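# Rotate steel cup half a turn under dial indicator

## Task

Rotate the steel cup that sits beneath the dial indicator by 180 degrees on its fixture, then release it so neither gripper is holding it.

## Robot and tools

Robot: two 6-joint arms, left_arm and right_arm, each with a parallel two-finger gripper. Despite the names, left_arm sits on the +y side of the table and right_arm on the -y side; the names do not refer to image sides. Arm bases in the scene frame: left_arm root at (+0.042, +0.280, 0) m, right_arm root at (-0.009, -0.335, 0) m, both yawed slightly (quat_wxyz +0.999, 0, 0, -0.041).

Scene frame: origin on the table surface midway between the arms, +z up, +x pointing out over the table. Gripper frame: fingers extend along its +z, and they open and close along its y. The reported end_effector_position is the point between the finger pads, roughly 1 cm short of the fingertips. Reported hand positions are approximate, worse when the arm is stretched far.

Tool execute_actions, argument actions: a list holding zero or one item. An empty list is a look: nothing is commanded and the current state comes back. An item with rows is a motion: rows is a list of 1 to 15 rows, each row being one flat list of 14 numbers covering both arms, always all 14 even if one arm is idle. Order: left_arm waist, shoulder, elbow, wrist pitch, wrist yaw, wrist roll, gripper opening, then right_arm in the same seven-slot order. The six joint values are absolute target angles in radians (same convention as the Joint positions line), not offsets. Opening is a unitless command from -1 (closed) to +1 (fully open). steps (1 to 15, default 15) sets how many control steps of 1/30 s the motion lasts; one row is used per step and the final row repeats if steps exceed rows. An item with only steps (up to 300) is a wait: no new command, it returns after that many steps since the previous result. Optional pictures (true/false) decides whether camera images are attached; by default they are.

Joint ranges per arm, in column order: waist -2.880 to 2.880, shoulder 0.000 to 3.142, elbow 0.000 to 3.019, wrist pitch -1.693 to 1.571, wrist yaw -1.571 to 1.571, wrist roll -2.094 to 2.094. A call is rejected entirely (nothing sent) if a target exceeds an end by more than 0.019 rad and is farther out than the last reported angle. True ends can differ by up to 0.019 rad; targets beyond the real end are clipped, and a result may then say "joint sent to its limit" (possibly about an earlier, still-running action). Absence of that message does not prove more travel is available.

Motion limits: each step the commanded target is held within a fixed distance of the measured angle (waist 0.264, shoulder 0.32, elbow 0.276, wrist pitch 0.33, wrist yaw 0.186, wrist roll 0.522 rad), and if the targets would move the gripper more than 70 mm from where it is, all joints are scaled back. Far targets therefore take several actions. Between calls, arms keep heading to the last row sent until everything nearly stops or a step is HELD; after that only a new action moves them on. Fingers still opening or closing continue.

Result lines: a state line per arm with gripper position (m) and orientation quat_wxyz in the scene frame; Joint positions and Joint velocities per arm (six joints in rad and rad/s, then finger-pad gap in m, 0.094 when fully open); grip_measured, the measured opening on the same -1..+1 scale as your command (each gripper can read off by about 1 mm, consistently); joint torques per joint (noisy, offset, nonzero at rest). "joint command not followed" means a clearance check altered or blocked joint targets on some steps; HELD marks steps where your row was not sent. MOTOR HOT appears from 85 °C; at 100 °C an OVER-TEMPERATURE FAULT drops that arm until it cools, so avoid long heavy holds.

Gripping: away from the extremes, fingers go to where grip_measured equals your command. To hold something, command about 0.03 below grip_measured for a firm grip, less for a lighter one. Pads push up to roughly 50 to 62 N, less on thin parts, with a brief spike at contact. Occasional external tugs on held parts or pushes on loose objects may occur.

Cameras: cam_head_left, cam_head_right, cam_left_wrist, cam_right_wrist, each 504x504, returned in that order. Calibration (intrinsics K, distortion, world-to-camera transforms) is supplied and may be slightly off; wrist camera poses follow their arm's joint readings.

Tool zoom_image: camera (one of the four names) and region [x0, y0, x1, y1] in pixels of that camera's latest image, origin top-left, at most 504 by 504; returns an enlarged view and moves nothing.

Tool read_manual: optional section, only "licences"; returns URDF licence text, no motion.

Tool finished_scene: scene (integer, number of the current scene) ends it irreversibly and grades it; the result reports success and may give a new task. The goal must hold at that moment. Replying without any tool call ends everything.

Avoid: knocking or placing anything off the table (fails the task), dropping or slipping held parts, slamming, hard pushes, and letting the two arms collide or press on each other (may end the scene). Smooth, brief, low-effort motion is preferred.

Each tool is called as name(argument=value, ...) on one line, values as JSON.

## Session

execute_actions(actions=[])

Scene clock: 0.00 s of 4800.00 s.
left_arm: end_effector_position=(+0.6092, +0.5566, +0.4067) grip_measured=+1.000 end_effector_quat_wxyz=(+0.450, +0.623, +0.628, +0.128) | right_arm: end_effector_position=(+0.1505, -0.1446, +0.3080) grip_measured=+1.000 end_effector_quat_wxyz=(-0.318, +0.834, -0.452, +0.013)
Joint positions: left_arm=[ 0.746  1.733  1.929 -1.246  0.864  1.982  0.094] | right_arm=[ 0.845  0.567  0.869 -1.243 -0.162 -1.333  0.094]
Joint velocities: left_arm=[ 0.015 -0.015  0.002  0.002  0.037 -0.007  0.   ] | right_arm=[ 0.005 -0.015 -0.002 -0.007 -0.007  0.051  0.   ]
Joint torques (N m, as the arm reports them, + toward a larger angle): no reading
Motor temperatures (°C, as the motors report them): left_arm=[24 25 24 25 23 24] | right_arm=[23 24 22 24 25 24]

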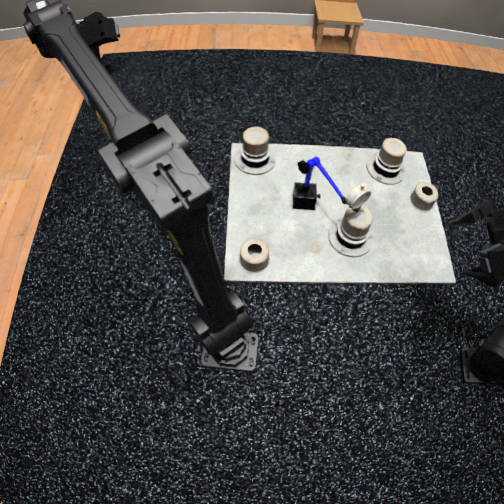

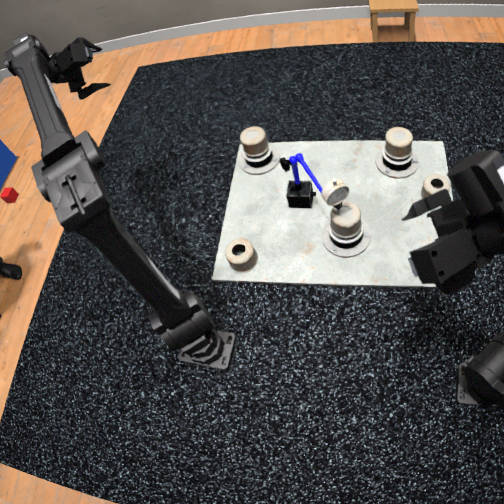

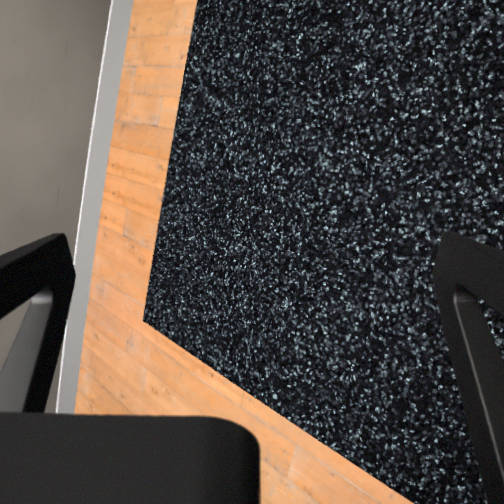

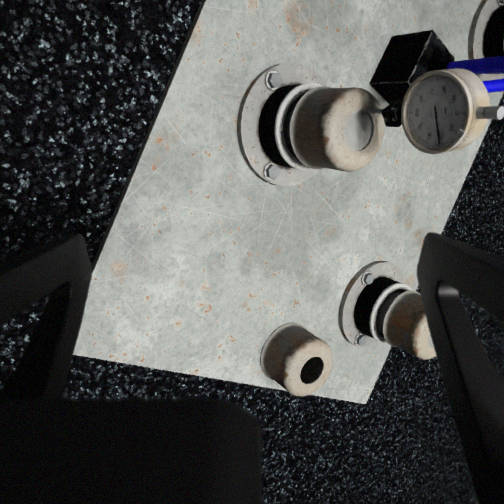

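zoom_image(camera="cam_head_left", region=[280,140,410,270])

zoom_image(camera="cam_right_wrist", region=[230,20,504,220])

Region (280, 140, 410, 270) of cam_head_left's 504x504 image, scaled by 3.877, with more detail than that image has.

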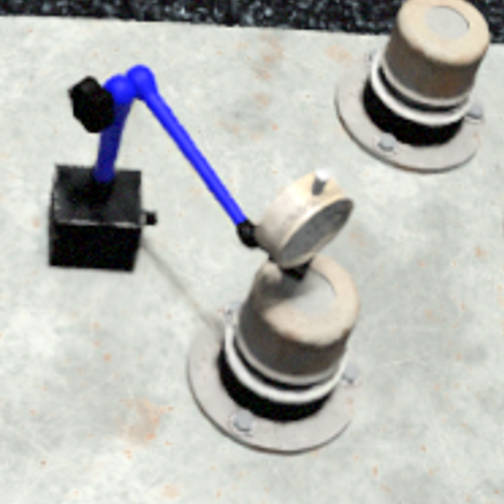

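Region (230, 20, 504, 220) of cam_right_wrist's 504x504 image, scaled by 1.839, with more detail than that image has; it fills the top 368 rows of this view, and the rest is white.

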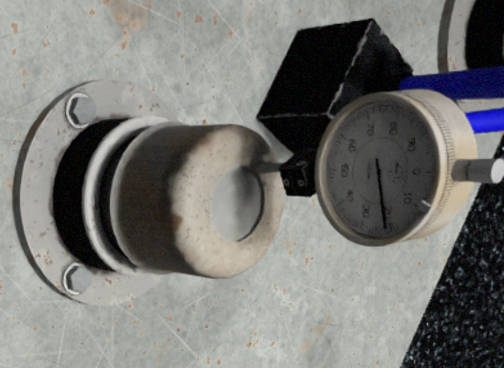

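execute_actions(actions=[{"rows":[[0.746,1.733,1.929,-1.246,0.864,1.982,1,0.2,1.5,0.62,0.88,-1.45,0,1]],"steps":15}], pictures=false)

execute_actions(actions=[{"steps":75}], pictures=false)

execute_actions(actions=[{"rows":[[0.746,1.733,1.929,-1.246,0.864,1.982,1,0.2,2.03,0.62,1.41,-1.45,0,1]],"steps":15}], pictures=false)

execute_actions(actions=[{"steps":45}])

Scene clock: 66.83 s of 4800.00 s.
left_arm: end_effector_position=(+0.6092, +0.5566, +0.4067) grip_measured=+1.000 end_effector_quat_wxyz=(+0.450, +0.623, +0.628, +0.128) | right_arm: end_effector_position=(+0.3241, -0.1263, +0.1468) grip_measured=+1.000 end_effector_quat_wxyz=(+0.300, -0.441, +0.753, +0.386)
Joint positions: left_arm=[ 0.746  1.733  1.929 -1.246  0.864  1.982  0.094] | right_arm=[ 0.283  1.249  0.669 -0.503 -0.939 -0.608  0.094]
Joint velocities: left_arm=[ 0.005 -0.015  0.002 -0.012  0.007  0.066  0.   ] | right_arm=[-0.952  2.066 -0.042  2.068 -1.516  1.853  0.   ]
Joint torques (N m, as the arm reports them, + toward a larger angle): left_arm=[  1.83 -19.68   9.34   0.92   0.57  -0.02] | right_arm=[ 0.6  -6.05  7.96  1.08 -0.43  0.09]
Motor temperatures (°C, as the motors report them): left_arm=[24 29 32 25 23 24] | right_arm=[23 24 30 24 25 24]
Steps of this call (steps 1 to 90: nothing new was sent; then 63.33 s passed at rest; steps 91 to 105: all 15 steps of this action). Readings (joint positions):
91: left_arm=[0.746 1.733 1.929 -1.246 0.864 1.982] | right_arm=[0.835 0.572 0.858 -1.221 -0.202 -1.302]
92: left_arm=[0.746 1.733 1.929 -1.246 0.864 1.982] | right_arm=[0.811 0.583 0.842 -1.181 -0.245 -1.264]
94: left_arm=[0.746 1.733 1.929 -1.246 0.864 1.982] | right_arm=[0.747 0.634 0.798 -1.100 -0.332 -1.184]
98: left_arm=[0.746 1.733 1.929 -1.246 0.864 1.982] | right_arm=[0.587 0.816 0.721 -0.913 -0.528 -1.001]
105: the state above

Scene clock: 69.33 s of 4800.00 s.
left_arm: end_effector_position=(+0.6092, +0.5566, +0.4067) grip_measured=+1.000 end_effector_quat_wxyz=(+0.450, +0.623, +0.628, +0.128) | right_arm: end_effector_position=(+0.3683, -0.1222, +0.2140) grip_measured=+1.000 end_effector_quat_wxyz=(+0.498, -0.492, +0.509, +0.501)
Joint positions: left_arm=[ 0.746  1.733  1.929 -1.246  0.864  1.982  0.094] | right_arm=[ 0.192  1.498  0.611  0.859 -1.447 -0.009  0.094]
Joint velocities: left_arm=[-0.005 -0.005 -0.002 -0.007 -0.007 -0.037  0.   ] | right_arm=[ 0.005 -0.015  0.012  0.002  0.007 -0.037  0.   ]
Joint torques (N m, as the arm reports them, + toward a larger angle): left_arm=[  1.84 -19.65   9.33   0.92   0.57  -0.02] | right_arm=[ 0.13 -9.16  9.42  2.36 -0.16  0.15]
Motor temperatures (°C, as the motors report them): left_arm=[24 29 32 25 23 24] | right_arm=[23 24 29 24 25 24]
Steps of this call (steps 1 to 45: the robot went on to your last target; steps 46 to 75: nothing new was sent). Readings (joint positions):
1: left_arm=[0.746 1.733 1.929 -1.246 0.864 1.982] | right_arm=[0.252 1.323 0.664 -0.411 -1.032 -0.519]
2: left_arm=[0.746 1.733 1.929 -1.246 0.864 1.982] | right_arm=[0.227 1.396 0.658 -0.303 -1.134 -0.420]
4: left_arm=[0.746 1.733 1.929 -1.246 0.864 1.982] | right_arm=[0.197 1.511 0.641 -0.088 -1.332 -0.269]
8: left_arm=[0.746 1.733 1.929 -1.246 0.864 1.982] | right_arm=[0.192 1.553 0.611 0.320 -1.442 -0.113]
75: the state above
All arms were judged still, so your last target was given up. Only a new action makes them travel on or press farther. Fingers that are still opening or closing keep moving.

Scene clock: 69.83 s of 4800.00 s.
left_arm: end_effector_position=(+0.6092, +0.5566, +0.4067) grip_measured=+1.000 end_effector_quat_wxyz=(+0.450, +0.623, +0.628, +0.128) | right_arm: end_effector_position=(+0.3736, -0.1215, +0.0508) grip_measured=+1.000 end_effector_quat_wxyz=(-0.493, +0.492, -0.511, -0.504)
Joint positions: left_arm=[ 0.746  1.733  1.929 -1.246  0.864  1.982  0.094] | right_arm=[ 0.192  2.055  0.619  1.388 -1.453 -0.017  0.094]
Joint velocities: left_arm=[-0.005  0.005 -0.007  0.002  0.037 -0.037  0.   ] | right_arm=[ 0.005 -0.073 -0.012 -0.022 -0.022  0.066  0.   ]
Joint torques (N m, as the arm reports them, + toward a larger angle): left_arm=[  1.83 -19.66   9.34   0.93   0.57  -0.02] | right_arm=[  0.2  -13.23   3.55   2.34   0.07   0.16]
Motor temperatures (°C, as the motors report them): left_arm=[24 29 32 25 23 24] | right_arm=[23 24 29 24 25 24]
Steps of this call (steps 1 to 15: all 15 steps of this action). Readings (joint positions):
1: left_arm=[0.746 1.733 1.929 -1.246 0.864 1.982] | right_arm=[0.192 1.518 0.611 0.913 -1.450 -0.008]
2: left_arm=[0.746 1.733 1.929 -1.246 0.864 1.982] | right_arm=[0.192 1.558 0.614 1.006 -1.451 -0.008]
4: left_arm=[0.746 1.733 1.929 -1.246 0.864 1.982] | right_arm=[0.192 1.679 0.619 1.172 -1.451 -0.007]
8: left_arm=[0.746 1.733 1.929 -1.246 0.864 1.982] | right_arm=[0.192 1.956 0.619 1.343 -1.450 -0.007]
15: the state above

Scene clock: 71.33 s of 4800.00 s.
left_arm: end_effector_position=(+0.6092, +0.5566, +0.4067) grip_measured=+1.000 end_effector_quat_wxyz=(+0.450, +0.623, +0.628, +0.128) | right_arm: end_effector_position=(+0.3740, -0.1215, +0.0528) grip_measured=+1.000 end_effector_quat_wxyz=(-0.492, +0.491, -0.512, -0.505)
Joint positions: left_arm=[ 0.746  1.733  1.929 -1.246  0.864  1.982  0.094] | right_arm=[ 0.192  2.05   0.619  1.388 -1.453 -0.009  0.094]
Joint velocities: left_arm=[-0.015  0.015 -0.002 -0.027 -0.037 -0.022  0.   ] | right_arm=[-0.005 -0.015 -0.017 -0.012 -0.081 -0.037  0.   ]
Joint torques (N m, as the arm reports them, + toward a larger angle): left_arm=[  1.85 -19.69   9.33   0.93   0.56  -0.02] | right_arm=[  0.14 -13.27   3.59   2.35   0.08   0.15]
Motor temperatures (°C, as the motors report them): left_arm=[24 29 32 25 23 24] | right_arm=[23 24 29 24 25 24]
Steps of this call (steps 1 to 15: the robot went on to your last target; steps 16 to 45: nothing new was sent). Readings (joint positions):
1: left_arm=[0.746 1.733 1.929 -1.246 0.864 1.982] | right_arm=[0.192 2.053 0.619 1.388 -1.453 -0.015]
2: left_arm=[0.746 1.733 1.929 -1.246 0.864 1.982] | right_arm=[0.192 2.051 0.619 1.388 -1.453 -0.014]
4: left_arm=[0.746 1.733 1.929 -1.246 0.864 1.982] | right_arm=[0.192 2.050 0.619 1.388 -1.453 -0.012]
8: left_arm=[0.746 1.733 1.929 -1.246 0.864 1.982] | right_arm=[0.192 2.050 0.619 1.388 -1.453 -0.010]
45: the state above
All arms were judged still, so your last target was given up. Only a new action makes them travel on or press farther. Fingers that are still opening or closing keep moving.
camera_calibration (this result's frames):
cam_right_wrist: T_world_to_cam=[[0.99881, -0.0207503, -0.0441282, -0.376427], [-0.0479372, -0.583701, -0.810552, -0.00298009], [-0.00893846, 0.811703, -0.584002, 0.256976], [0, 0, 0, 1]] pos_world=[0.378134, -0.218139, 0.131048]

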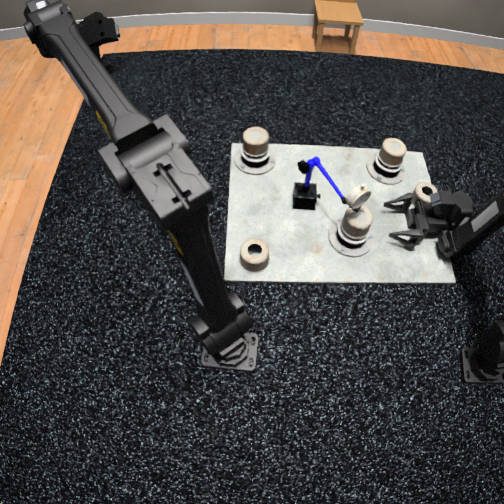

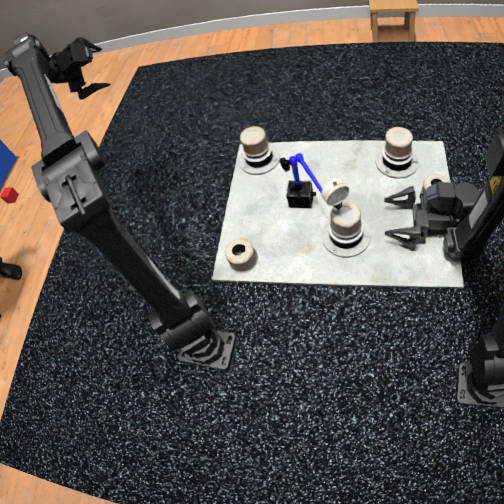

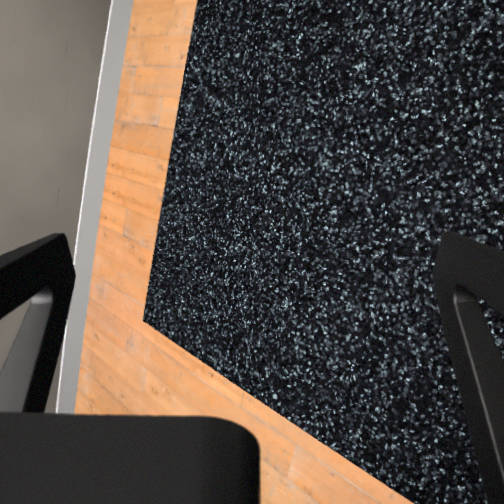

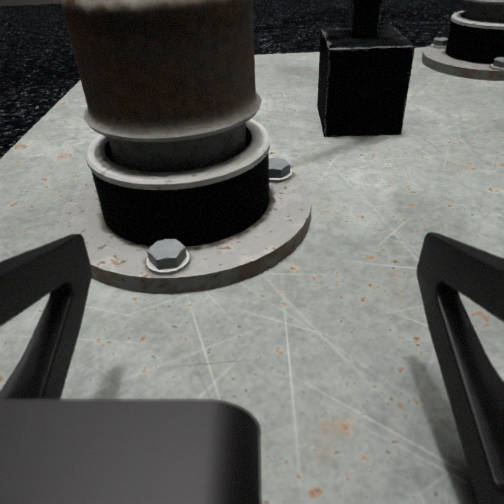

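execute_actions(actions=[{"rows":[[0.746,1.733,1.929,-1.246,0.864,1.982,1,0.21,1.94,0.532,1.41,-1.445,0,1]],"steps":15}], pictures=false)

execute_actions(actions=[{"rows":[[0.746,1.733,1.929,-1.246,0.864,1.982,1,0.29,1.96,0.55,1.41,-1.36,0,1],[0.746,1.733,1.929,-1.246,0.864,1.982,1,0.29,1.96,0.55,1.41,-1.36,0,1],[0.746,1.733,1.929,-1.246,0.864,1.982,1,0.29,1.96,0.55,1.41,-1.36,0,1],[0.746,1.733,1.929,-1.246,0.864,1.982,1,0.29,1.96,0.55,1.41,-1.36,0,1],[0.746,1.733,1.929,-1.246,0.864,1.982,1,0.37,1.97,0.572,1.4,-1.285,0,1]],"steps":15}])

Scene clock: 101.17 s of 4800.00 s.
left_arm: end_effector_position=(+0.6092, +0.5566, +0.4067) grip_measured=+1.000 end_effector_quat_wxyz=(+0.450, +0.623, +0.628, +0.128) | right_arm: end_effector_position=(+0.3484, -0.1222, +0.0800) grip_measured=+1.000 end_effector_quat_wxyz=(+0.500, -0.496, +0.505, +0.499)
Joint positions: left_arm=[ 0.746  1.733  1.929 -1.246  0.864  1.982  0.094] | right_arm=[ 0.198  1.942  0.533  1.393 -1.445 -0.008  0.094]
Joint velocities: left_arm=[ 0.005 -0.015  0.002 -0.007  0.037  0.022  0.   ] | right_arm=[-0.015  0.005  0.017 -0.012  0.007 -0.007  0.   ]
Joint torques (N m, as the arm reports them, + toward a larger angle): left_arm=[  1.82 -19.65   9.34   0.92   0.57  -0.02] | right_arm=[  0.43 -11.01   3.5    2.2   -0.02   0.15]
Motor temperatures (°C, as the motors report them): left_arm=[24 30 31 25 23 24] | right_arm=[23 26 25 24 25 24]
Steps of this call (steps 1 to 90: nothing new was sent; then 26.33 s passed at rest; steps 91 to 105: all 15 steps of this action). Readings (joint positions):
91: left_arm=[0.746 1.733 1.929 -1.246 0.864 1.982] | right_arm=[0.193 2.043 0.610 1.388 -1.446 -0.008]
92: left_arm=[0.746 1.733 1.929 -1.246 0.864 1.982] | right_arm=[0.193 2.027 0.590 1.388 -1.445 -0.008]
94: left_arm=[0.746 1.733 1.929 -1.246 0.864 1.982] | right_arm=[0.194 1.986 0.548 1.388 -1.445 -0.008]
98: left_arm=[0.746 1.733 1.929 -1.246 0.864 1.982] | right_arm=[0.198 1.943 0.533 1.392 -1.445 -0.008]
105: the state above

Scene clock: 101.67 s of 4800.00 s.
left_arm: end_effector_position=(+0.6092, +0.5566, +0.4067) grip_measured=+1.000 end_effector_quat_wxyz=(+0.450, +0.623, +0.628, +0.128) | right_arm: end_effector_position=(+0.3374, -0.0561, +0.0823) grip_measured=+1.000 end_effector_quat_wxyz=(-0.498, +0.506, -0.494, -0.502)
Joint positions: left_arm=[ 0.746  1.733  1.929 -1.246  0.864  1.982  0.094] | right_arm=[ 0.381  1.944  0.553  1.393 -1.289 -0.008  0.094]
Joint velocities: left_arm=[-0.005  0.005  0.007  0.002 -0.022 -0.007  0.   ] | right_arm=[-0.005 -0.005 -0.022  0.012 -0.007 -0.066  0.   ]
Joint torques (N m, as the arm reports them, + toward a larger angle): left_arm=[  1.85 -19.69   9.34   0.93   0.57  -0.02] | right_arm=[-1.33 -9.76  5.74  1.87  0.15  0.14]
Motor temperatures (°C, as the motors report them): left_arm=[24 30 31 25 23 24] | right_arm=[23 26 25 24 25 24]
Steps of this call (steps 1 to 15: all 15 steps of this action). Readings (joint positions):
1: left_arm=[0.746 1.733 1.929 -1.246 0.864 1.982] | right_arm=[0.205 1.942 0.533 1.393 -1.403 -0.008]
2: left_arm=[0.746 1.733 1.929 -1.246 0.864 1.982] | right_arm=[0.218 1.942 0.535 1.393 -1.377 -0.008]
4: left_arm=[0.746 1.733 1.929 -1.246 0.864 1.982] | right_arm=[0.254 1.942 0.537 1.393 -1.364 -0.008]
8: left_arm=[0.746 1.733 1.929 -1.246 0.864 1.982] | right_arm=[0.353 1.944 0.550 1.393 -1.290 -0.008]
15: the state above
camera_calibration (this result's frames):
cam_right_wrist: T_world_to_cam=[[0.999989, 0.00415187, -0.00219091, -0.339677], [0.000622772, -0.5799, -0.814688, 0.0415214], [-0.00465298, 0.814677, -0.579896, 0.219126], [0, 0, 0, 1]] pos_world=[0.340667, -0.153028, 0.160153]

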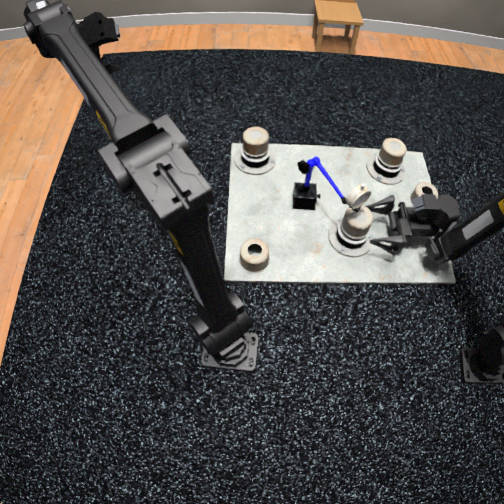

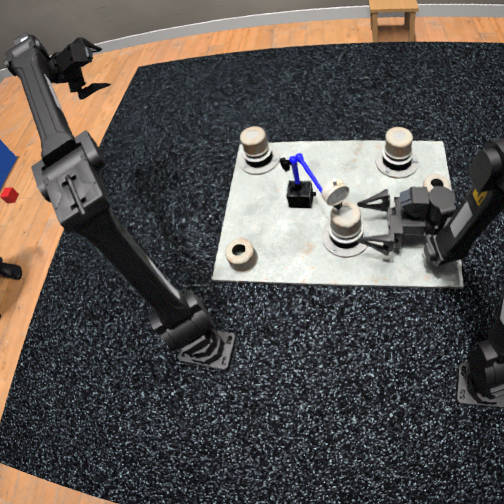

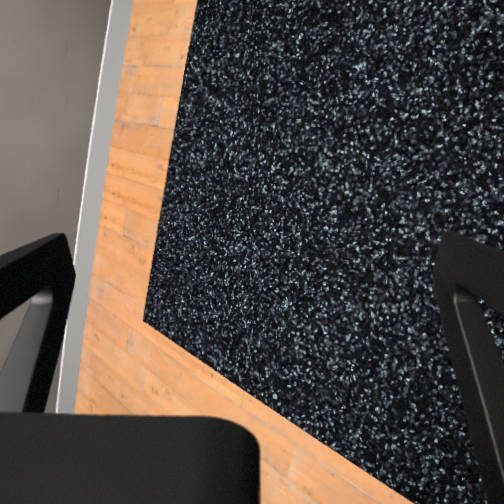

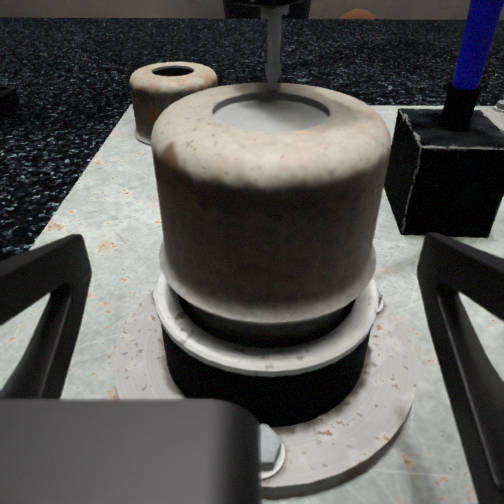

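execute_actions(actions=[{"rows":[[0.746,1.733,1.929,-1.246,0.864,1.982,1,0.43,1.975,0.59,1.38,-1.23,0,1],[0.746,1.733,1.929,-1.246,0.864,1.982,1,0.43,1.975,0.59,1.38,-1.23,0,1],[0.746,1.733,1.929,-1.246,0.864,1.982,1,0.43,1.975,0.59,1.38,-1.23,0,1],[0.746,1.733,1.929,-1.246,0.864,1.982,1,0.49,1.985,0.614,1.365,-1.171,0,1]],"steps":15}])

Scene clock: 117.87 s of 4800.00 s.
left_arm: end_effector_position=(+0.6092, +0.5566, +0.4067) grip_measured=+1.000 end_effector_quat_wxyz=(+0.450, +0.623, +0.628, +0.128) | right_arm: end_effector_position=(+0.3365, -0.0109, +0.0836) grip_measured=+1.000 end_effector_quat_wxyz=(-0.503, +0.508, -0.489, -0.500)
Joint positions: left_arm=[ 0.746  1.733  1.929 -1.246  0.864  1.982  0.094] | right_arm=[ 0.496  1.959  0.594  1.381 -1.174 -0.007  0.094]
Joint velocities: left_arm=[-0.005 -0.005 -0.002  0.002  0.022 -0.022  0.   ] | right_arm=[-0.005 -0.005 -0.007 -0.007 -0.022 -0.007  0.   ]
Joint torques (N m, as the arm reports them, + toward a larger angle): left_arm=[  1.82 -19.67   9.32   0.92   0.56  -0.02] | right_arm=[-0.72 -9.81  6.1   1.    0.16  0.15]
Motor temperatures (°C, as the motors report them): left_arm=[24 30 32 25 23 24] | right_arm=[23 25 25 24 25 24]
Steps of this call (steps 1 to 15: the robot went on to your last target; steps 16 to 90: nothing new was sent; then 12.70 s passed at rest; steps 91 to 105: all 15 steps of this action). Readings (joint positions):
91: left_arm=[0.746 1.733 1.929 -1.246 0.864 1.982] | right_arm=[0.384 1.944 0.553 1.393 -1.260 -0.008]
92: left_arm=[0.746 1.733 1.929 -1.246 0.864 1.982] | right_arm=[0.390 1.946 0.556 1.393 -1.243 -0.008]
94: left_arm=[0.746 1.733 1.929 -1.246 0.864 1.982] | right_arm=[0.411 1.948 0.564 1.390 -1.204 -0.007]
98: left_arm=[0.746 1.733 1.929 -1.246 0.864 1.982] | right_arm=[0.479 1.958 0.592 1.382 -1.175 -0.007]
105: the state above
camera_calibration (this result's frames):
cam_right_wrist: T_world_to_cam=[[0.999922, 0.00412341, 0.0117525, -0.340135], [0.0119874, -0.574721, -0.818262, 0.0653397], [0.0033804, 0.818339, -0.574726, 0.180002], [0, 0, 0, 1]] pos_world=[0.338717, -0.108348, 0.160914]

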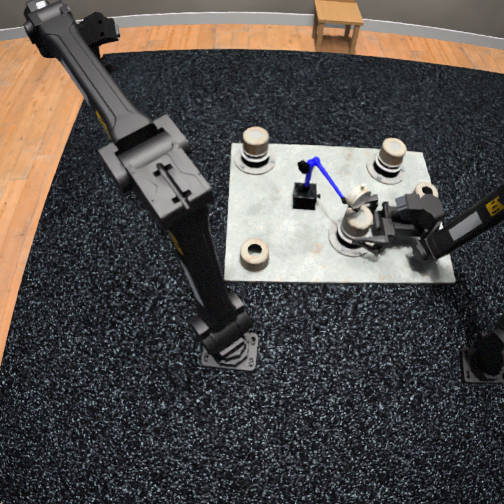

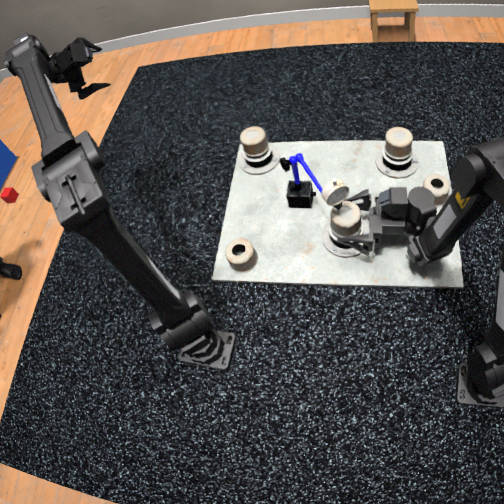

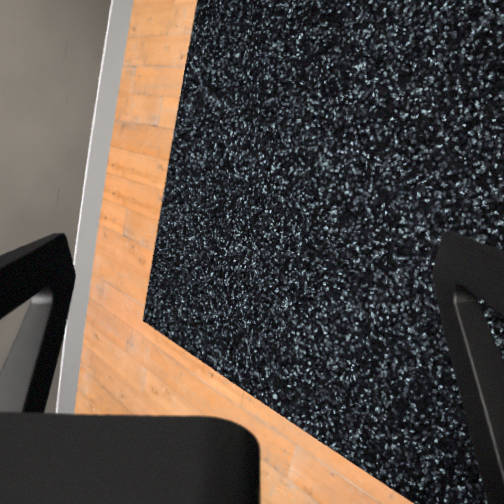

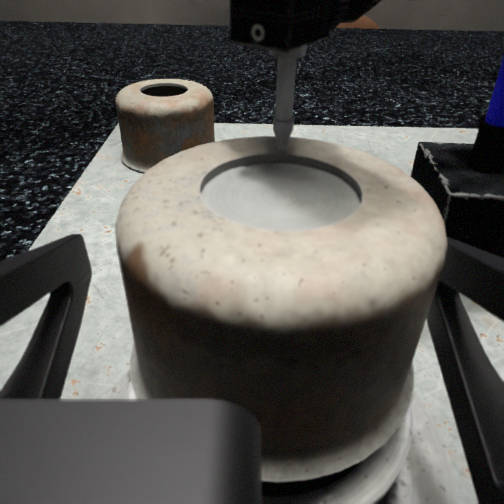

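execute_actions(actions=[{"rows":[[0.746,1.733,1.929,-1.246,0.864,1.982,1,0.45,1.985,0.61,1.385,-1.21,0,1],[0.746,1.733,1.929,-1.246,0.864,1.982,1,0.45,1.985,0.61,1.385,-1.21,0,1],[0.746,1.733,1.929,-1.246,0.864,1.982,1,0.45,1.985,0.61,1.385,-1.21,0,1],[0.746,1.733,1.929,-1.246,0.864,1.982,1,0.45,1.985,0.61,1.385,-1.21,0,1],[0.746,1.733,1.929,-1.246,0.864,1.982,1,0.45,1.985,0.61,1.385,-1.21,0,1],[0.746,1.733,1.929,-1.246,0.864,1.982,1,0.45,1.985,0.61,1.385,-1.21,0,0.3]],"steps":15}])

Scene clock: 125.97 s of 4800.00 s.
left_arm: end_effector_position=(+0.6092, +0.5566, +0.4067) grip_measured=+1.000 end_effector_quat_wxyz=(+0.450, +0.623, +0.628, +0.128) | right_arm: end_effector_position=(+0.3422, -0.0244, +0.0834) grip_measured=+0.447 end_effector_quat_wxyz=(-0.503, +0.508, -0.489, -0.500)
Joint positions: left_arm=[ 0.746  1.733  1.929 -1.246  0.864  1.982  0.094] | right_arm=[ 0.457  1.959  0.594  1.381 -1.212 -0.006  0.068]
Joint velocities: left_arm=[ 0.005  0.005 -0.017  0.002  0.022  0.007  0.   ] | right_arm=[ 0.005 -0.005 -0.002  0.007  0.022  0.022 -0.   ]
Joint torques (N m, as the arm reports them, + toward a larger angle): left_arm=[  1.84 -19.68   9.33   0.93   0.57  -0.02] | right_arm=[-1.03 -9.91  5.69  1.8   0.1   0.12]
Motor temperatures (°C, as the motors report them): left_arm=[24 30 32 25 23 24] | right_arm=[23 25 25 24 25 24]
Steps of this call (steps 1 to 15: the robot went on to your last target; steps 16 to 90: nothing new was sent; then 4.60 s passed at rest; steps 91 to 105: all 15 steps of this action). Readings (joint positions):
91: left_arm=[0.746 1.733 1.929 -1.246 0.864 1.982] | right_arm=[0.493 1.959 0.594 1.381 -1.191 -0.007]
92: left_arm=[0.746 1.733 1.929 -1.246 0.864 1.982] | right_arm=[0.488 1.959 0.594 1.381 -1.202 -0.007]
94: left_arm=[0.746 1.733 1.929 -1.246 0.864 1.982] | right_arm=[0.473 1.959 0.594 1.381 -1.205 -0.007]
98: left_arm=[0.746 1.733 1.929 -1.246 0.864 1.982] | right_arm=[0.457 1.959 0.594 1.381 -1.212 -0.007]
105: the state above
camera_calibration (this result's frames):
cam_right_wrist: T_world_to_cam=[[0.999943, 0.0033727, 0.0101056, -0.345683], [0.0102059, -0.575329, -0.817858, 0.0578382], [0.00305564, 0.817915, -0.575331, 0.191067], [0, 0, 0, 1]] pos_world=[0.344489, -0.121835, 0.160724]

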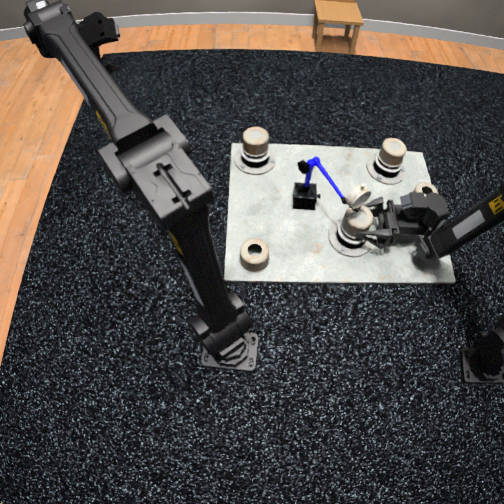

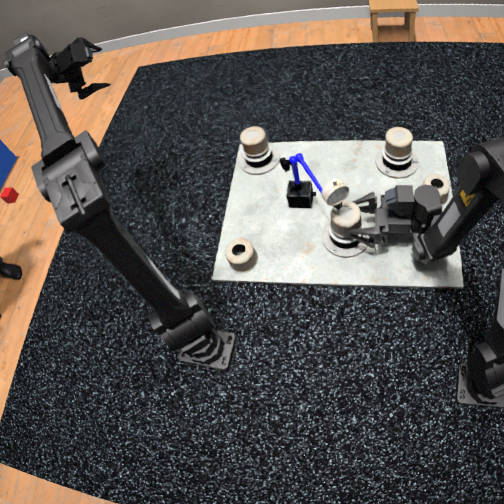

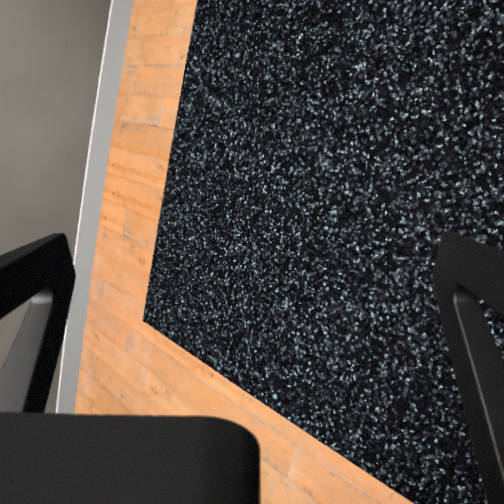

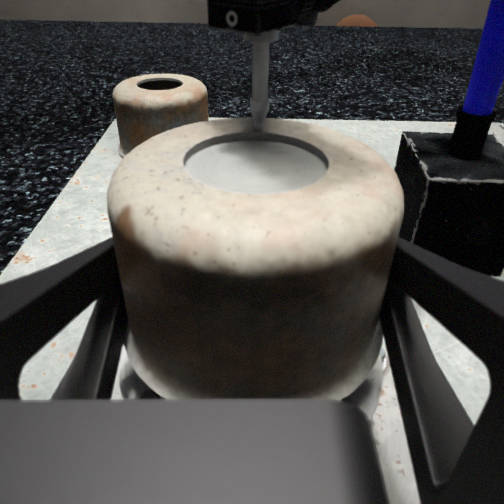

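execute_actions(actions=[{"rows":[[0.746,1.733,1.929,-1.246,0.864,1.982,1,0.47,1.97,0.57,1.4,-1.13,0,0.4],[0.746,1.733,1.929,-1.246,0.864,1.982,1,0.47,1.97,0.57,1.4,-1.13,0,0.4],[0.746,1.733,1.929,-1.246,0.864,1.982,1,0.47,1.97,0.57,1.4,-1.13,0,0.4],[0.746,1.733,1.929,-1.246,0.864,1.982,1,0.495,1.965,0.53,1.43,-1.0,0,0.4],[0.746,1.733,1.929,-1.246,0.864,1.982,1,0.495,1.965,0.53,1.43,-1.0,0,0.4],[0.746,1.733,1.929,-1.246,0.864,1.982,1,0.495,1.965,0.53,1.43,-1.0,0,0.4],[0.746,1.733,1.929,-1.246,0.864,1.982,1,0.53,1.955,0.48,1.465,-0.85,0,0.4],[0.746,1.733,1.929,-1.246,0.864,1.982,1,0.53,1.955,0.48,1.465,-0.85,0,0.4],[0.746,1.733,1.929,-1.246,0.864,1.982,1,0.53,1.955,0.48,1.465,-0.85,0,0.4],[0.746,1.733,1.929,-1.246,0.864,1.982,1,0.57,1.95,0.435,1.495,-0.704,0,0.4]],"steps":15}], pictures=false)

execute_actions(actions=[{"rows":[[0.746,1.733,1.929,-1.246,0.864,1.982,1,0.615,1.948,0.41,1.51,-0.55,0,0.4],[0.746,1.733,1.929,-1.246,0.864,1.982,1,0.615,1.948,0.41,1.51,-0.55,0,0.4],[0.746,1.733,1.929,-1.246,0.864,1.982,1,0.615,1.948,0.41,1.51,-0.55,0,0.4],[0.746,1.733,1.929,-1.246,0.864,1.982,1,0.665,1.946,0.385,1.535,-0.4,0,0.4],[0.746,1.733,1.929,-1.246,0.864,1.982,1,0.665,1.946,0.385,1.535,-0.4,0,0.4],[0.746,1.733,1.929,-1.246,0.864,1.982,1,0.665,1.946,0.385,1.535,-0.4,0,0.4],[0.746,1.733,1.929,-1.246,0.864,1.982,1,0.72,1.945,0.368,1.55,-0.25,0,0.4],[0.746,1.733,1.929,-1.246,0.864,1.982,1,0.72,1.945,0.368,1.55,-0.25,0,0.4],[0.746,1.733,1.929,-1.246,0.864,1.982,1,0.72,1.945,0.368,1.55,-0.25,0,0.4],[0.746,1.733,1.929,-1.246,0.864,1.982,1,0.775,1.945,0.36,1.56,-0.106,0,0.4]],"steps":15}])

Scene clock: 150.23 s of 4800.00 s.
left_arm: end_effector_position=(+0.6092, +0.5566, +0.4067) grip_measured=+1.000 end_effector_quat_wxyz=(+0.450, +0.623, +0.628, +0.128) | right_arm: end_effector_position=(+0.3409, -0.0237, +0.0827) grip_measured=+0.449 end_effector_quat_wxyz=(+0.590, -0.402, +0.577, +0.397)
Joint positions: left_arm=[ 0.746  1.733  1.929 -1.246  0.864  1.982  0.094] | right_arm=[ 0.567  1.934  0.445  1.504 -0.717 -0.005  0.068]
Joint velocities: left_arm=[ 0.005 -0.005 -0.002 -0.012 -0.022 -0.022  0.   ] | right_arm=[-0.005 -0.005 -0.007  0.002  0.007  0.022 -0.   ]
Joint torques (N m, as the arm reports them, + toward a larger angle): left_arm=[  1.84 -19.67   9.33   0.93   0.56  -0.02] | right_arm=[-0.13 -9.29  2.48  1.61  0.59  0.11]
Motor temperatures (°C, as the motors report them): left_arm=[24 31 32 25 24 24] | right_arm=[23 25 25 24 25 24]
Steps of this call (steps 1 to 15: the robot went on to your last target; steps 16 to 90: nothing new was sent; then 20.77 s passed at rest; steps 91 to 105: all 15 steps of this action). Readings (joint positions):
91: left_arm=[0.746 1.733 1.929 -1.246 0.864 1.982] | right_arm=[0.459 1.959 0.590 1.383 -1.195 -0.006]
92: left_arm=[0.746 1.733 1.929 -1.246 0.864 1.982] | right_arm=[0.463 1.957 0.581 1.392 -1.173 -0.006]
94: left_arm=[0.746 1.733 1.929 -1.246 0.864 1.982] | right_arm=[0.470 1.956 0.564 1.409 -1.122 -0.004]
98: left_arm=[0.746 1.733 1.929 -1.246 0.864 1.982] | right_arm=[0.513 1.941 0.497 1.461 -0.919 -0.004]
105: the state above

Scene clock: 150.73 s of 4800.00 s.
left_arm: end_effector_position=(+0.6092, +0.5566, +0.4067) grip_measured=+1.000 end_effector_quat_wxyz=(+0.450, +0.623, +0.628, +0.128) | right_arm: end_effector_position=(+0.3402, -0.0229, +0.0828) grip_measured=+0.450 end_effector_quat_wxyz=(+0.657, -0.277, +0.645, +0.274)
Joint positions: left_arm=[ 0.746  1.733  1.929 -1.246  0.864  1.982  0.094] | right_arm=[ 0.772  1.928  0.371  1.572 -0.111 -0.01   0.068]
Joint velocities: left_arm=[-0.015 -0.005  0.002  0.007  0.022 -0.022  0.   ] | right_arm=[-0.005 -0.005 -0.002  0.012 -0.081  0.007  0.   ]
Joint torques (N m, as the arm reports them, + toward a larger angle): left_arm=[  1.83 -19.65   9.33   0.93   0.57  -0.02] | right_arm=[-0.28 -8.91  1.79  1.61  0.26  0.17]
Motor temperatures (°C, as the motors report them): left_arm=[24 31 32 25 24 24] | right_arm=[23 25 25 24 25 24]
Steps of this call (steps 1 to 15: all 15 steps of this action). Readings (joint positions):
1: left_arm=[0.746 1.733 1.929 -1.246 0.864 1.982] | right_arm=[0.576 1.933 0.437 1.512 -0.674 -0.005]
2: left_arm=[0.746 1.733 1.929 -1.246 0.864 1.982] | right_arm=[0.597 1.931 0.425 1.520 -0.613 -0.006]
4: left_arm=[0.746 1.733 1.929 -1.246 0.864 1.982] | right_arm=[0.624 1.929 0.408 1.535 -0.521 -0.007]
8: left_arm=[0.746 1.733 1.929 -1.246 0.864 1.982] | right_arm=[0.701 1.928 0.382 1.560 -0.304 -0.009]
15: the state above
camera_calibration (this result's frames):
cam_right_wrist: T_world_to_cam=[[0.709186, -0.705021, 0.00084011, -0.260212], [-0.40039, -0.403736, -0.822609, 0.202235], [0.580296, 0.583046, -0.568607, -0.0128116], [0, 0, 0, 1]] pos_world=[0.272946, -0.0943354, 0.159294]

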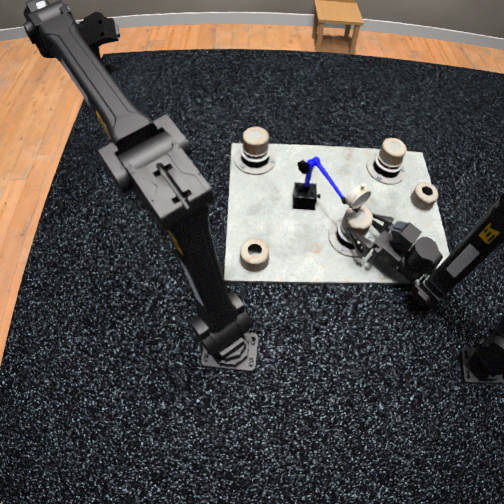

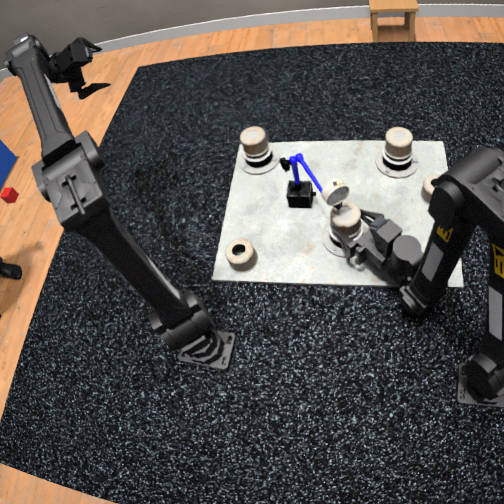

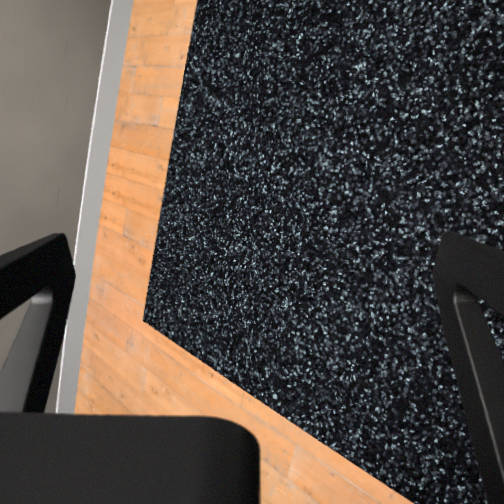

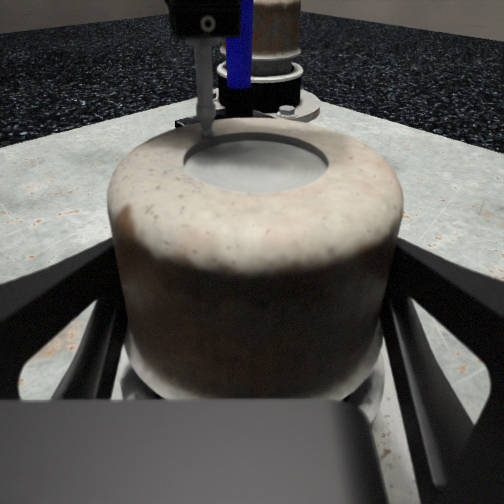

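execute_actions(actions=[{"rows":[[0.746,1.733,1.929,-1.246,0.864,1.982,1,0.83,1.945,0.37,1.56,0.05,0,0.4],[0.746,1.733,1.929,-1.246,0.864,1.982,1,0.83,1.945,0.37,1.56,0.05,0,0.4],[0.746,1.733,1.929,-1.246,0.864,1.982,1,0.83,1.945,0.37,1.56,0.05,0,0.4],[0.746,1.733,1.929,-1.246,0.864,1.982,1,0.89,1.945,0.385,1.555,0.2,0,0.4],[0.746,1.733,1.929,-1.246,0.864,1.982,1,0.89,1.945,0.385,1.555,0.2,0,0.4],[0.746,1.733,1.929,-1.246,0.864,1.982,1,0.89,1.945,0.385,1.555,0.2,0,0.4],[0.746,1.733,1.929,-1.246,0.864,1.982,1,0.945,1.945,0.4,1.545,0.36,0,0.4],[0.746,1.733,1.929,-1.246,0.864,1.982,1,0.945,1.945,0.4,1.545,0.36,0,0.4],[0.746,1.733,1.929,-1.246,0.864,1.982,1,0.945,1.945,0.4,1.545,0.36,0,0.4],[0.746,1.733,1.929,-1.246,0.864,1.982,1,1.0,1.95,0.42,1.53,0.511,0,0.4]],"steps":15}], pictures=false)

execute_actions(actions=[{"rows":[[0.746,1.733,1.929,-1.246,0.864,1.982,1,1.045,1.955,0.455,1.5,0.65,0,0.4],[0.746,1.733,1.929,-1.246,0.864,1.982,1,1.045,1.955,0.455,1.5,0.65,0,0.4],[0.746,1.733,1.929,-1.246,0.864,1.982,1,1.045,1.955,0.455,1.5,0.65,0,0.4],[0.746,1.733,1.929,-1.246,0.864,1.982,1,1.085,1.96,0.49,1.47,0.79,0,0.4],[0.746,1.733,1.929,-1.246,0.864,1.982,1,1.085,1.96,0.49,1.47,0.79,0,0.4],[0.746,1.733,1.929,-1.246,0.864,1.982,1,1.085,1.96,0.49,1.47,0.79,0,0.4],[0.746,1.733,1.929,-1.246,0.864,1.982,1,1.12,1.965,0.52,1.44,0.92,0,0.4],[0.746,1.733,1.929,-1.246,0.864,1.982,1,1.12,1.965,0.52,1.44,0.92,0,0.4],[0.746,1.733,1.929,-1.246,0.864,1.982,1,1.12,1.965,0.52,1.44,0.92,0,0.4],[0.746,1.733,1.929,-1.246,0.864,1.982,1,1.145,1.97,0.555,1.41,1.051,0,0.4]],"steps":15}], pictures=false)

execute_actions(actions=[{"rows":[[0.746,1.733,1.929,-1.246,0.864,1.982,1,1.145,1.97,0.555,1.41,1.051,0,1]],"steps":15}])

Scene clock: 170.03 s of 4800.00 s.
left_arm: end_effector_position=(+0.6092, +0.5566, +0.4067) grip_measured=+1.000 end_effector_quat_wxyz=(+0.450, +0.623, +0.628, +0.128) | right_arm: end_effector_position=(+0.3397, -0.0218, +0.0837) grip_measured=+0.450 end_effector_quat_wxyz=(+0.699, -0.142, +0.687, +0.142)
Joint positions: left_arm=[ 0.746  1.733  1.929 -1.246  0.864  1.982  0.094] | right_arm=[ 0.994  1.93   0.407  1.542  0.507 -0.013  0.068]
Joint velocities: left_arm=[ 0.005  0.005  0.002 -0.017  0.022 -0.051  0.   ] | right_arm=[ 0.005 -0.015  0.002 -0.012 -0.007 -0.051  0.002]
Joint torques (N m, as the arm reports them, + toward a larger angle): left_arm=[  1.82 -19.67   9.33   0.93   0.57  -0.02] | right_arm=[ 0.02 -8.81  4.15  1.52  0.15  0.18]
Motor temperatures (°C, as the motors report them): left_arm=[24 31 33 25 24 24] | right_arm=[23 25 24 24 25 24]
Steps of this call (steps 1 to 15: the robot went on to your last target; steps 16 to 90: nothing new was sent; then 15.80 s passed at rest; steps 91 to 105: all 15 steps of this action). Readings (joint positions):
91: left_arm=[0.746 1.733 1.929 -1.246 0.864 1.982] | right_arm=[0.784 1.928 0.370 1.573 -0.068 -0.011]
92: left_arm=[0.746 1.733 1.929 -1.246 0.864 1.982] | right_arm=[0.809 1.928 0.369 1.573 -0.007 -0.011]
94: left_arm=[0.746 1.733 1.929 -1.246 0.864 1.982] | right_arm=[0.842 1.928 0.369 1.573 0.088 -0.012]
98: left_arm=[0.746 1.733 1.929 -1.246 0.864 1.982] | right_arm=[0.925 1.928 0.382 1.565 0.307 -0.012]
105: the state above

Scene clock: 170.53 s of 4800.00 s.
left_arm: end_effector_position=(+0.6092, +0.5566, +0.4067) grip_measured=+1.000 end_effector_quat_wxyz=(+0.450, +0.623, +0.628, +0.128) | right_arm: end_effector_position=(+0.3405, -0.0207, +0.0833) grip_measured=+0.450 end_effector_quat_wxyz=(+0.710, -0.003, +0.704, +0.003)
Joint positions: left_arm=[ 0.746  1.733  1.929 -1.246  0.864  1.982  0.094] | right_arm=[ 1.138  1.947  0.538  1.427  1.046 -0.015  0.068]
Joint velocities: left_arm=[-0.005 -0.015 -0.027  0.017 -0.037  0.007  0.   ] | right_arm=[ 0.005 -0.015 -0.007  0.002 -0.037  0.022  0.   ]
Joint torques (N m, as the arm reports them, + toward a larger angle): left_arm=[  1.83 -19.67   9.33   0.92   0.57  -0.02] | right_arm=[  0.27 -10.04   5.41   1.08   0.23   0.22]
Motor temperatures (°C, as the motors report them): left_arm=[24 31 33 25 24 24] | right_arm=[23 25 24 24 25 24]
Steps of this call (steps 1 to 15: all 15 steps of this action). Readings (joint positions):
1: left_arm=[0.746 1.733 1.929 -1.246 0.864 1.982] | right_arm=[1.003 1.930 0.413 1.536 0.547 -0.013]
2: left_arm=[0.746 1.733 1.929 -1.246 0.864 1.982] | right_arm=[1.024 1.931 0.423 1.526 0.603 -0.013]
4: left_arm=[0.746 1.733 1.929 -1.246 0.864 1.982] | right_arm=[1.048 1.932 0.440 1.511 0.690 -0.014]
8: left_arm=[0.746 1.733 1.929 -1.246 0.864 1.982] | right_arm=[1.102 1.937 0.486 1.469 0.880 -0.014]
15: the state above

Scene clock: 171.03 s of 4800.00 s.
left_arm: end_effector_position=(+0.6092, +0.5566, +0.4067) grip_measured=+1.000 end_effector_quat_wxyz=(+0.450, +0.623, +0.628, +0.128) | right_arm: end_effector_position=(+0.3405, -0.0210, +0.0831) grip_measured=+1.000 end_effector_quat_wxyz=(+0.710, -0.001, +0.704, +0.004)
Joint positions: left_arm=[ 0.746  1.733  1.929 -1.246  0.864  1.982  0.094] | right_arm=[ 1.138  1.947  0.538  1.425  1.048 -0.009  0.094]
Joint velocities: left_arm=[-0.005  0.005  0.007 -0.007 -0.007 -0.051  0.   ] | right_arm=[-0.015 -0.015  0.002 -0.002 -0.066  0.037  0.   ]
Joint torques (N m, as the arm reports them, + toward a larger angle): left_arm=[  1.81 -19.68   9.33   0.92   0.57  -0.02] | right_arm=[ 0.13 -9.58  5.5   1.12  0.15  0.15]
Motor temperatures (°C, as the motors report them): left_arm=[24 31 33 25 24 24] | right_arm=[23 25 24 24 25 24]
Steps of this call (steps 1 to 15: all 15 steps of this action). Readings (joint positions):
1: left_arm=[0.746 1.733 1.929 -1.246 0.864 1.982] | right_arm=[1.138 1.947 0.538 1.427 1.046 -0.014]
2: left_arm=[0.746 1.733 1.929 -1.246 0.864 1.982] | right_arm=[1.138 1.947 0.538 1.427 1.047 -0.013]
4: left_arm=[0.746 1.733 1.929 -1.246 0.864 1.982] | right_arm=[1.138 1.947 0.538 1.426 1.048 -0.012]
8: left_arm=[0.746 1.733 1.929 -1.246 0.864 1.982] | right_arm=[1.138 1.947 0.538 1.425 1.048 -0.010]
15: the state above
camera_calibration (this result's frames):
cam_right_wrist: T_world_to_cam=[[-0.00467452, -0.999868, -0.0155922, -0.0208624], [-0.573612, 0.0154531, -0.818981, 0.270876], [0.819113, 0.00511553, -0.573609, -0.10697], [0, 0, 0, 1]] pos_world=[0.242901, -0.0244983, 0.160158]

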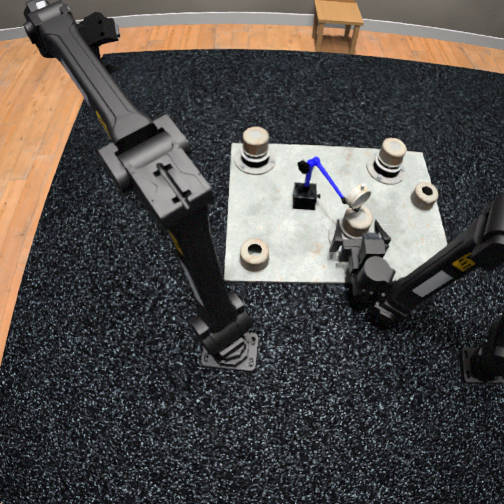

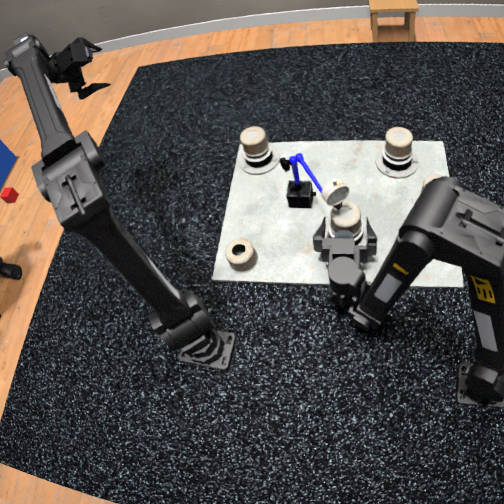

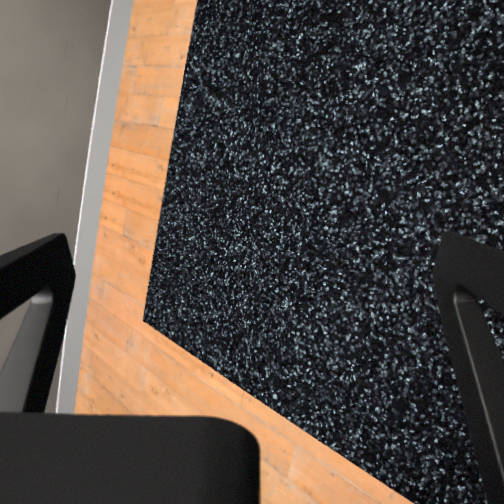

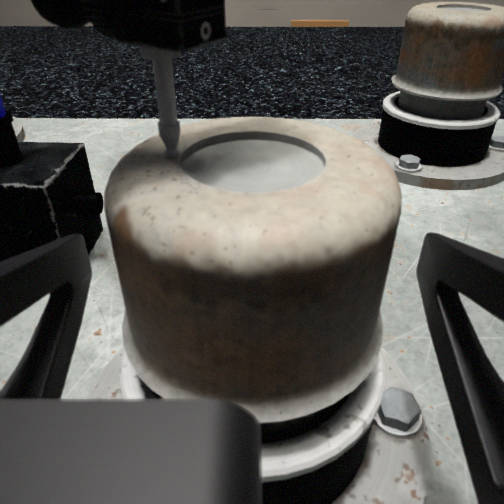

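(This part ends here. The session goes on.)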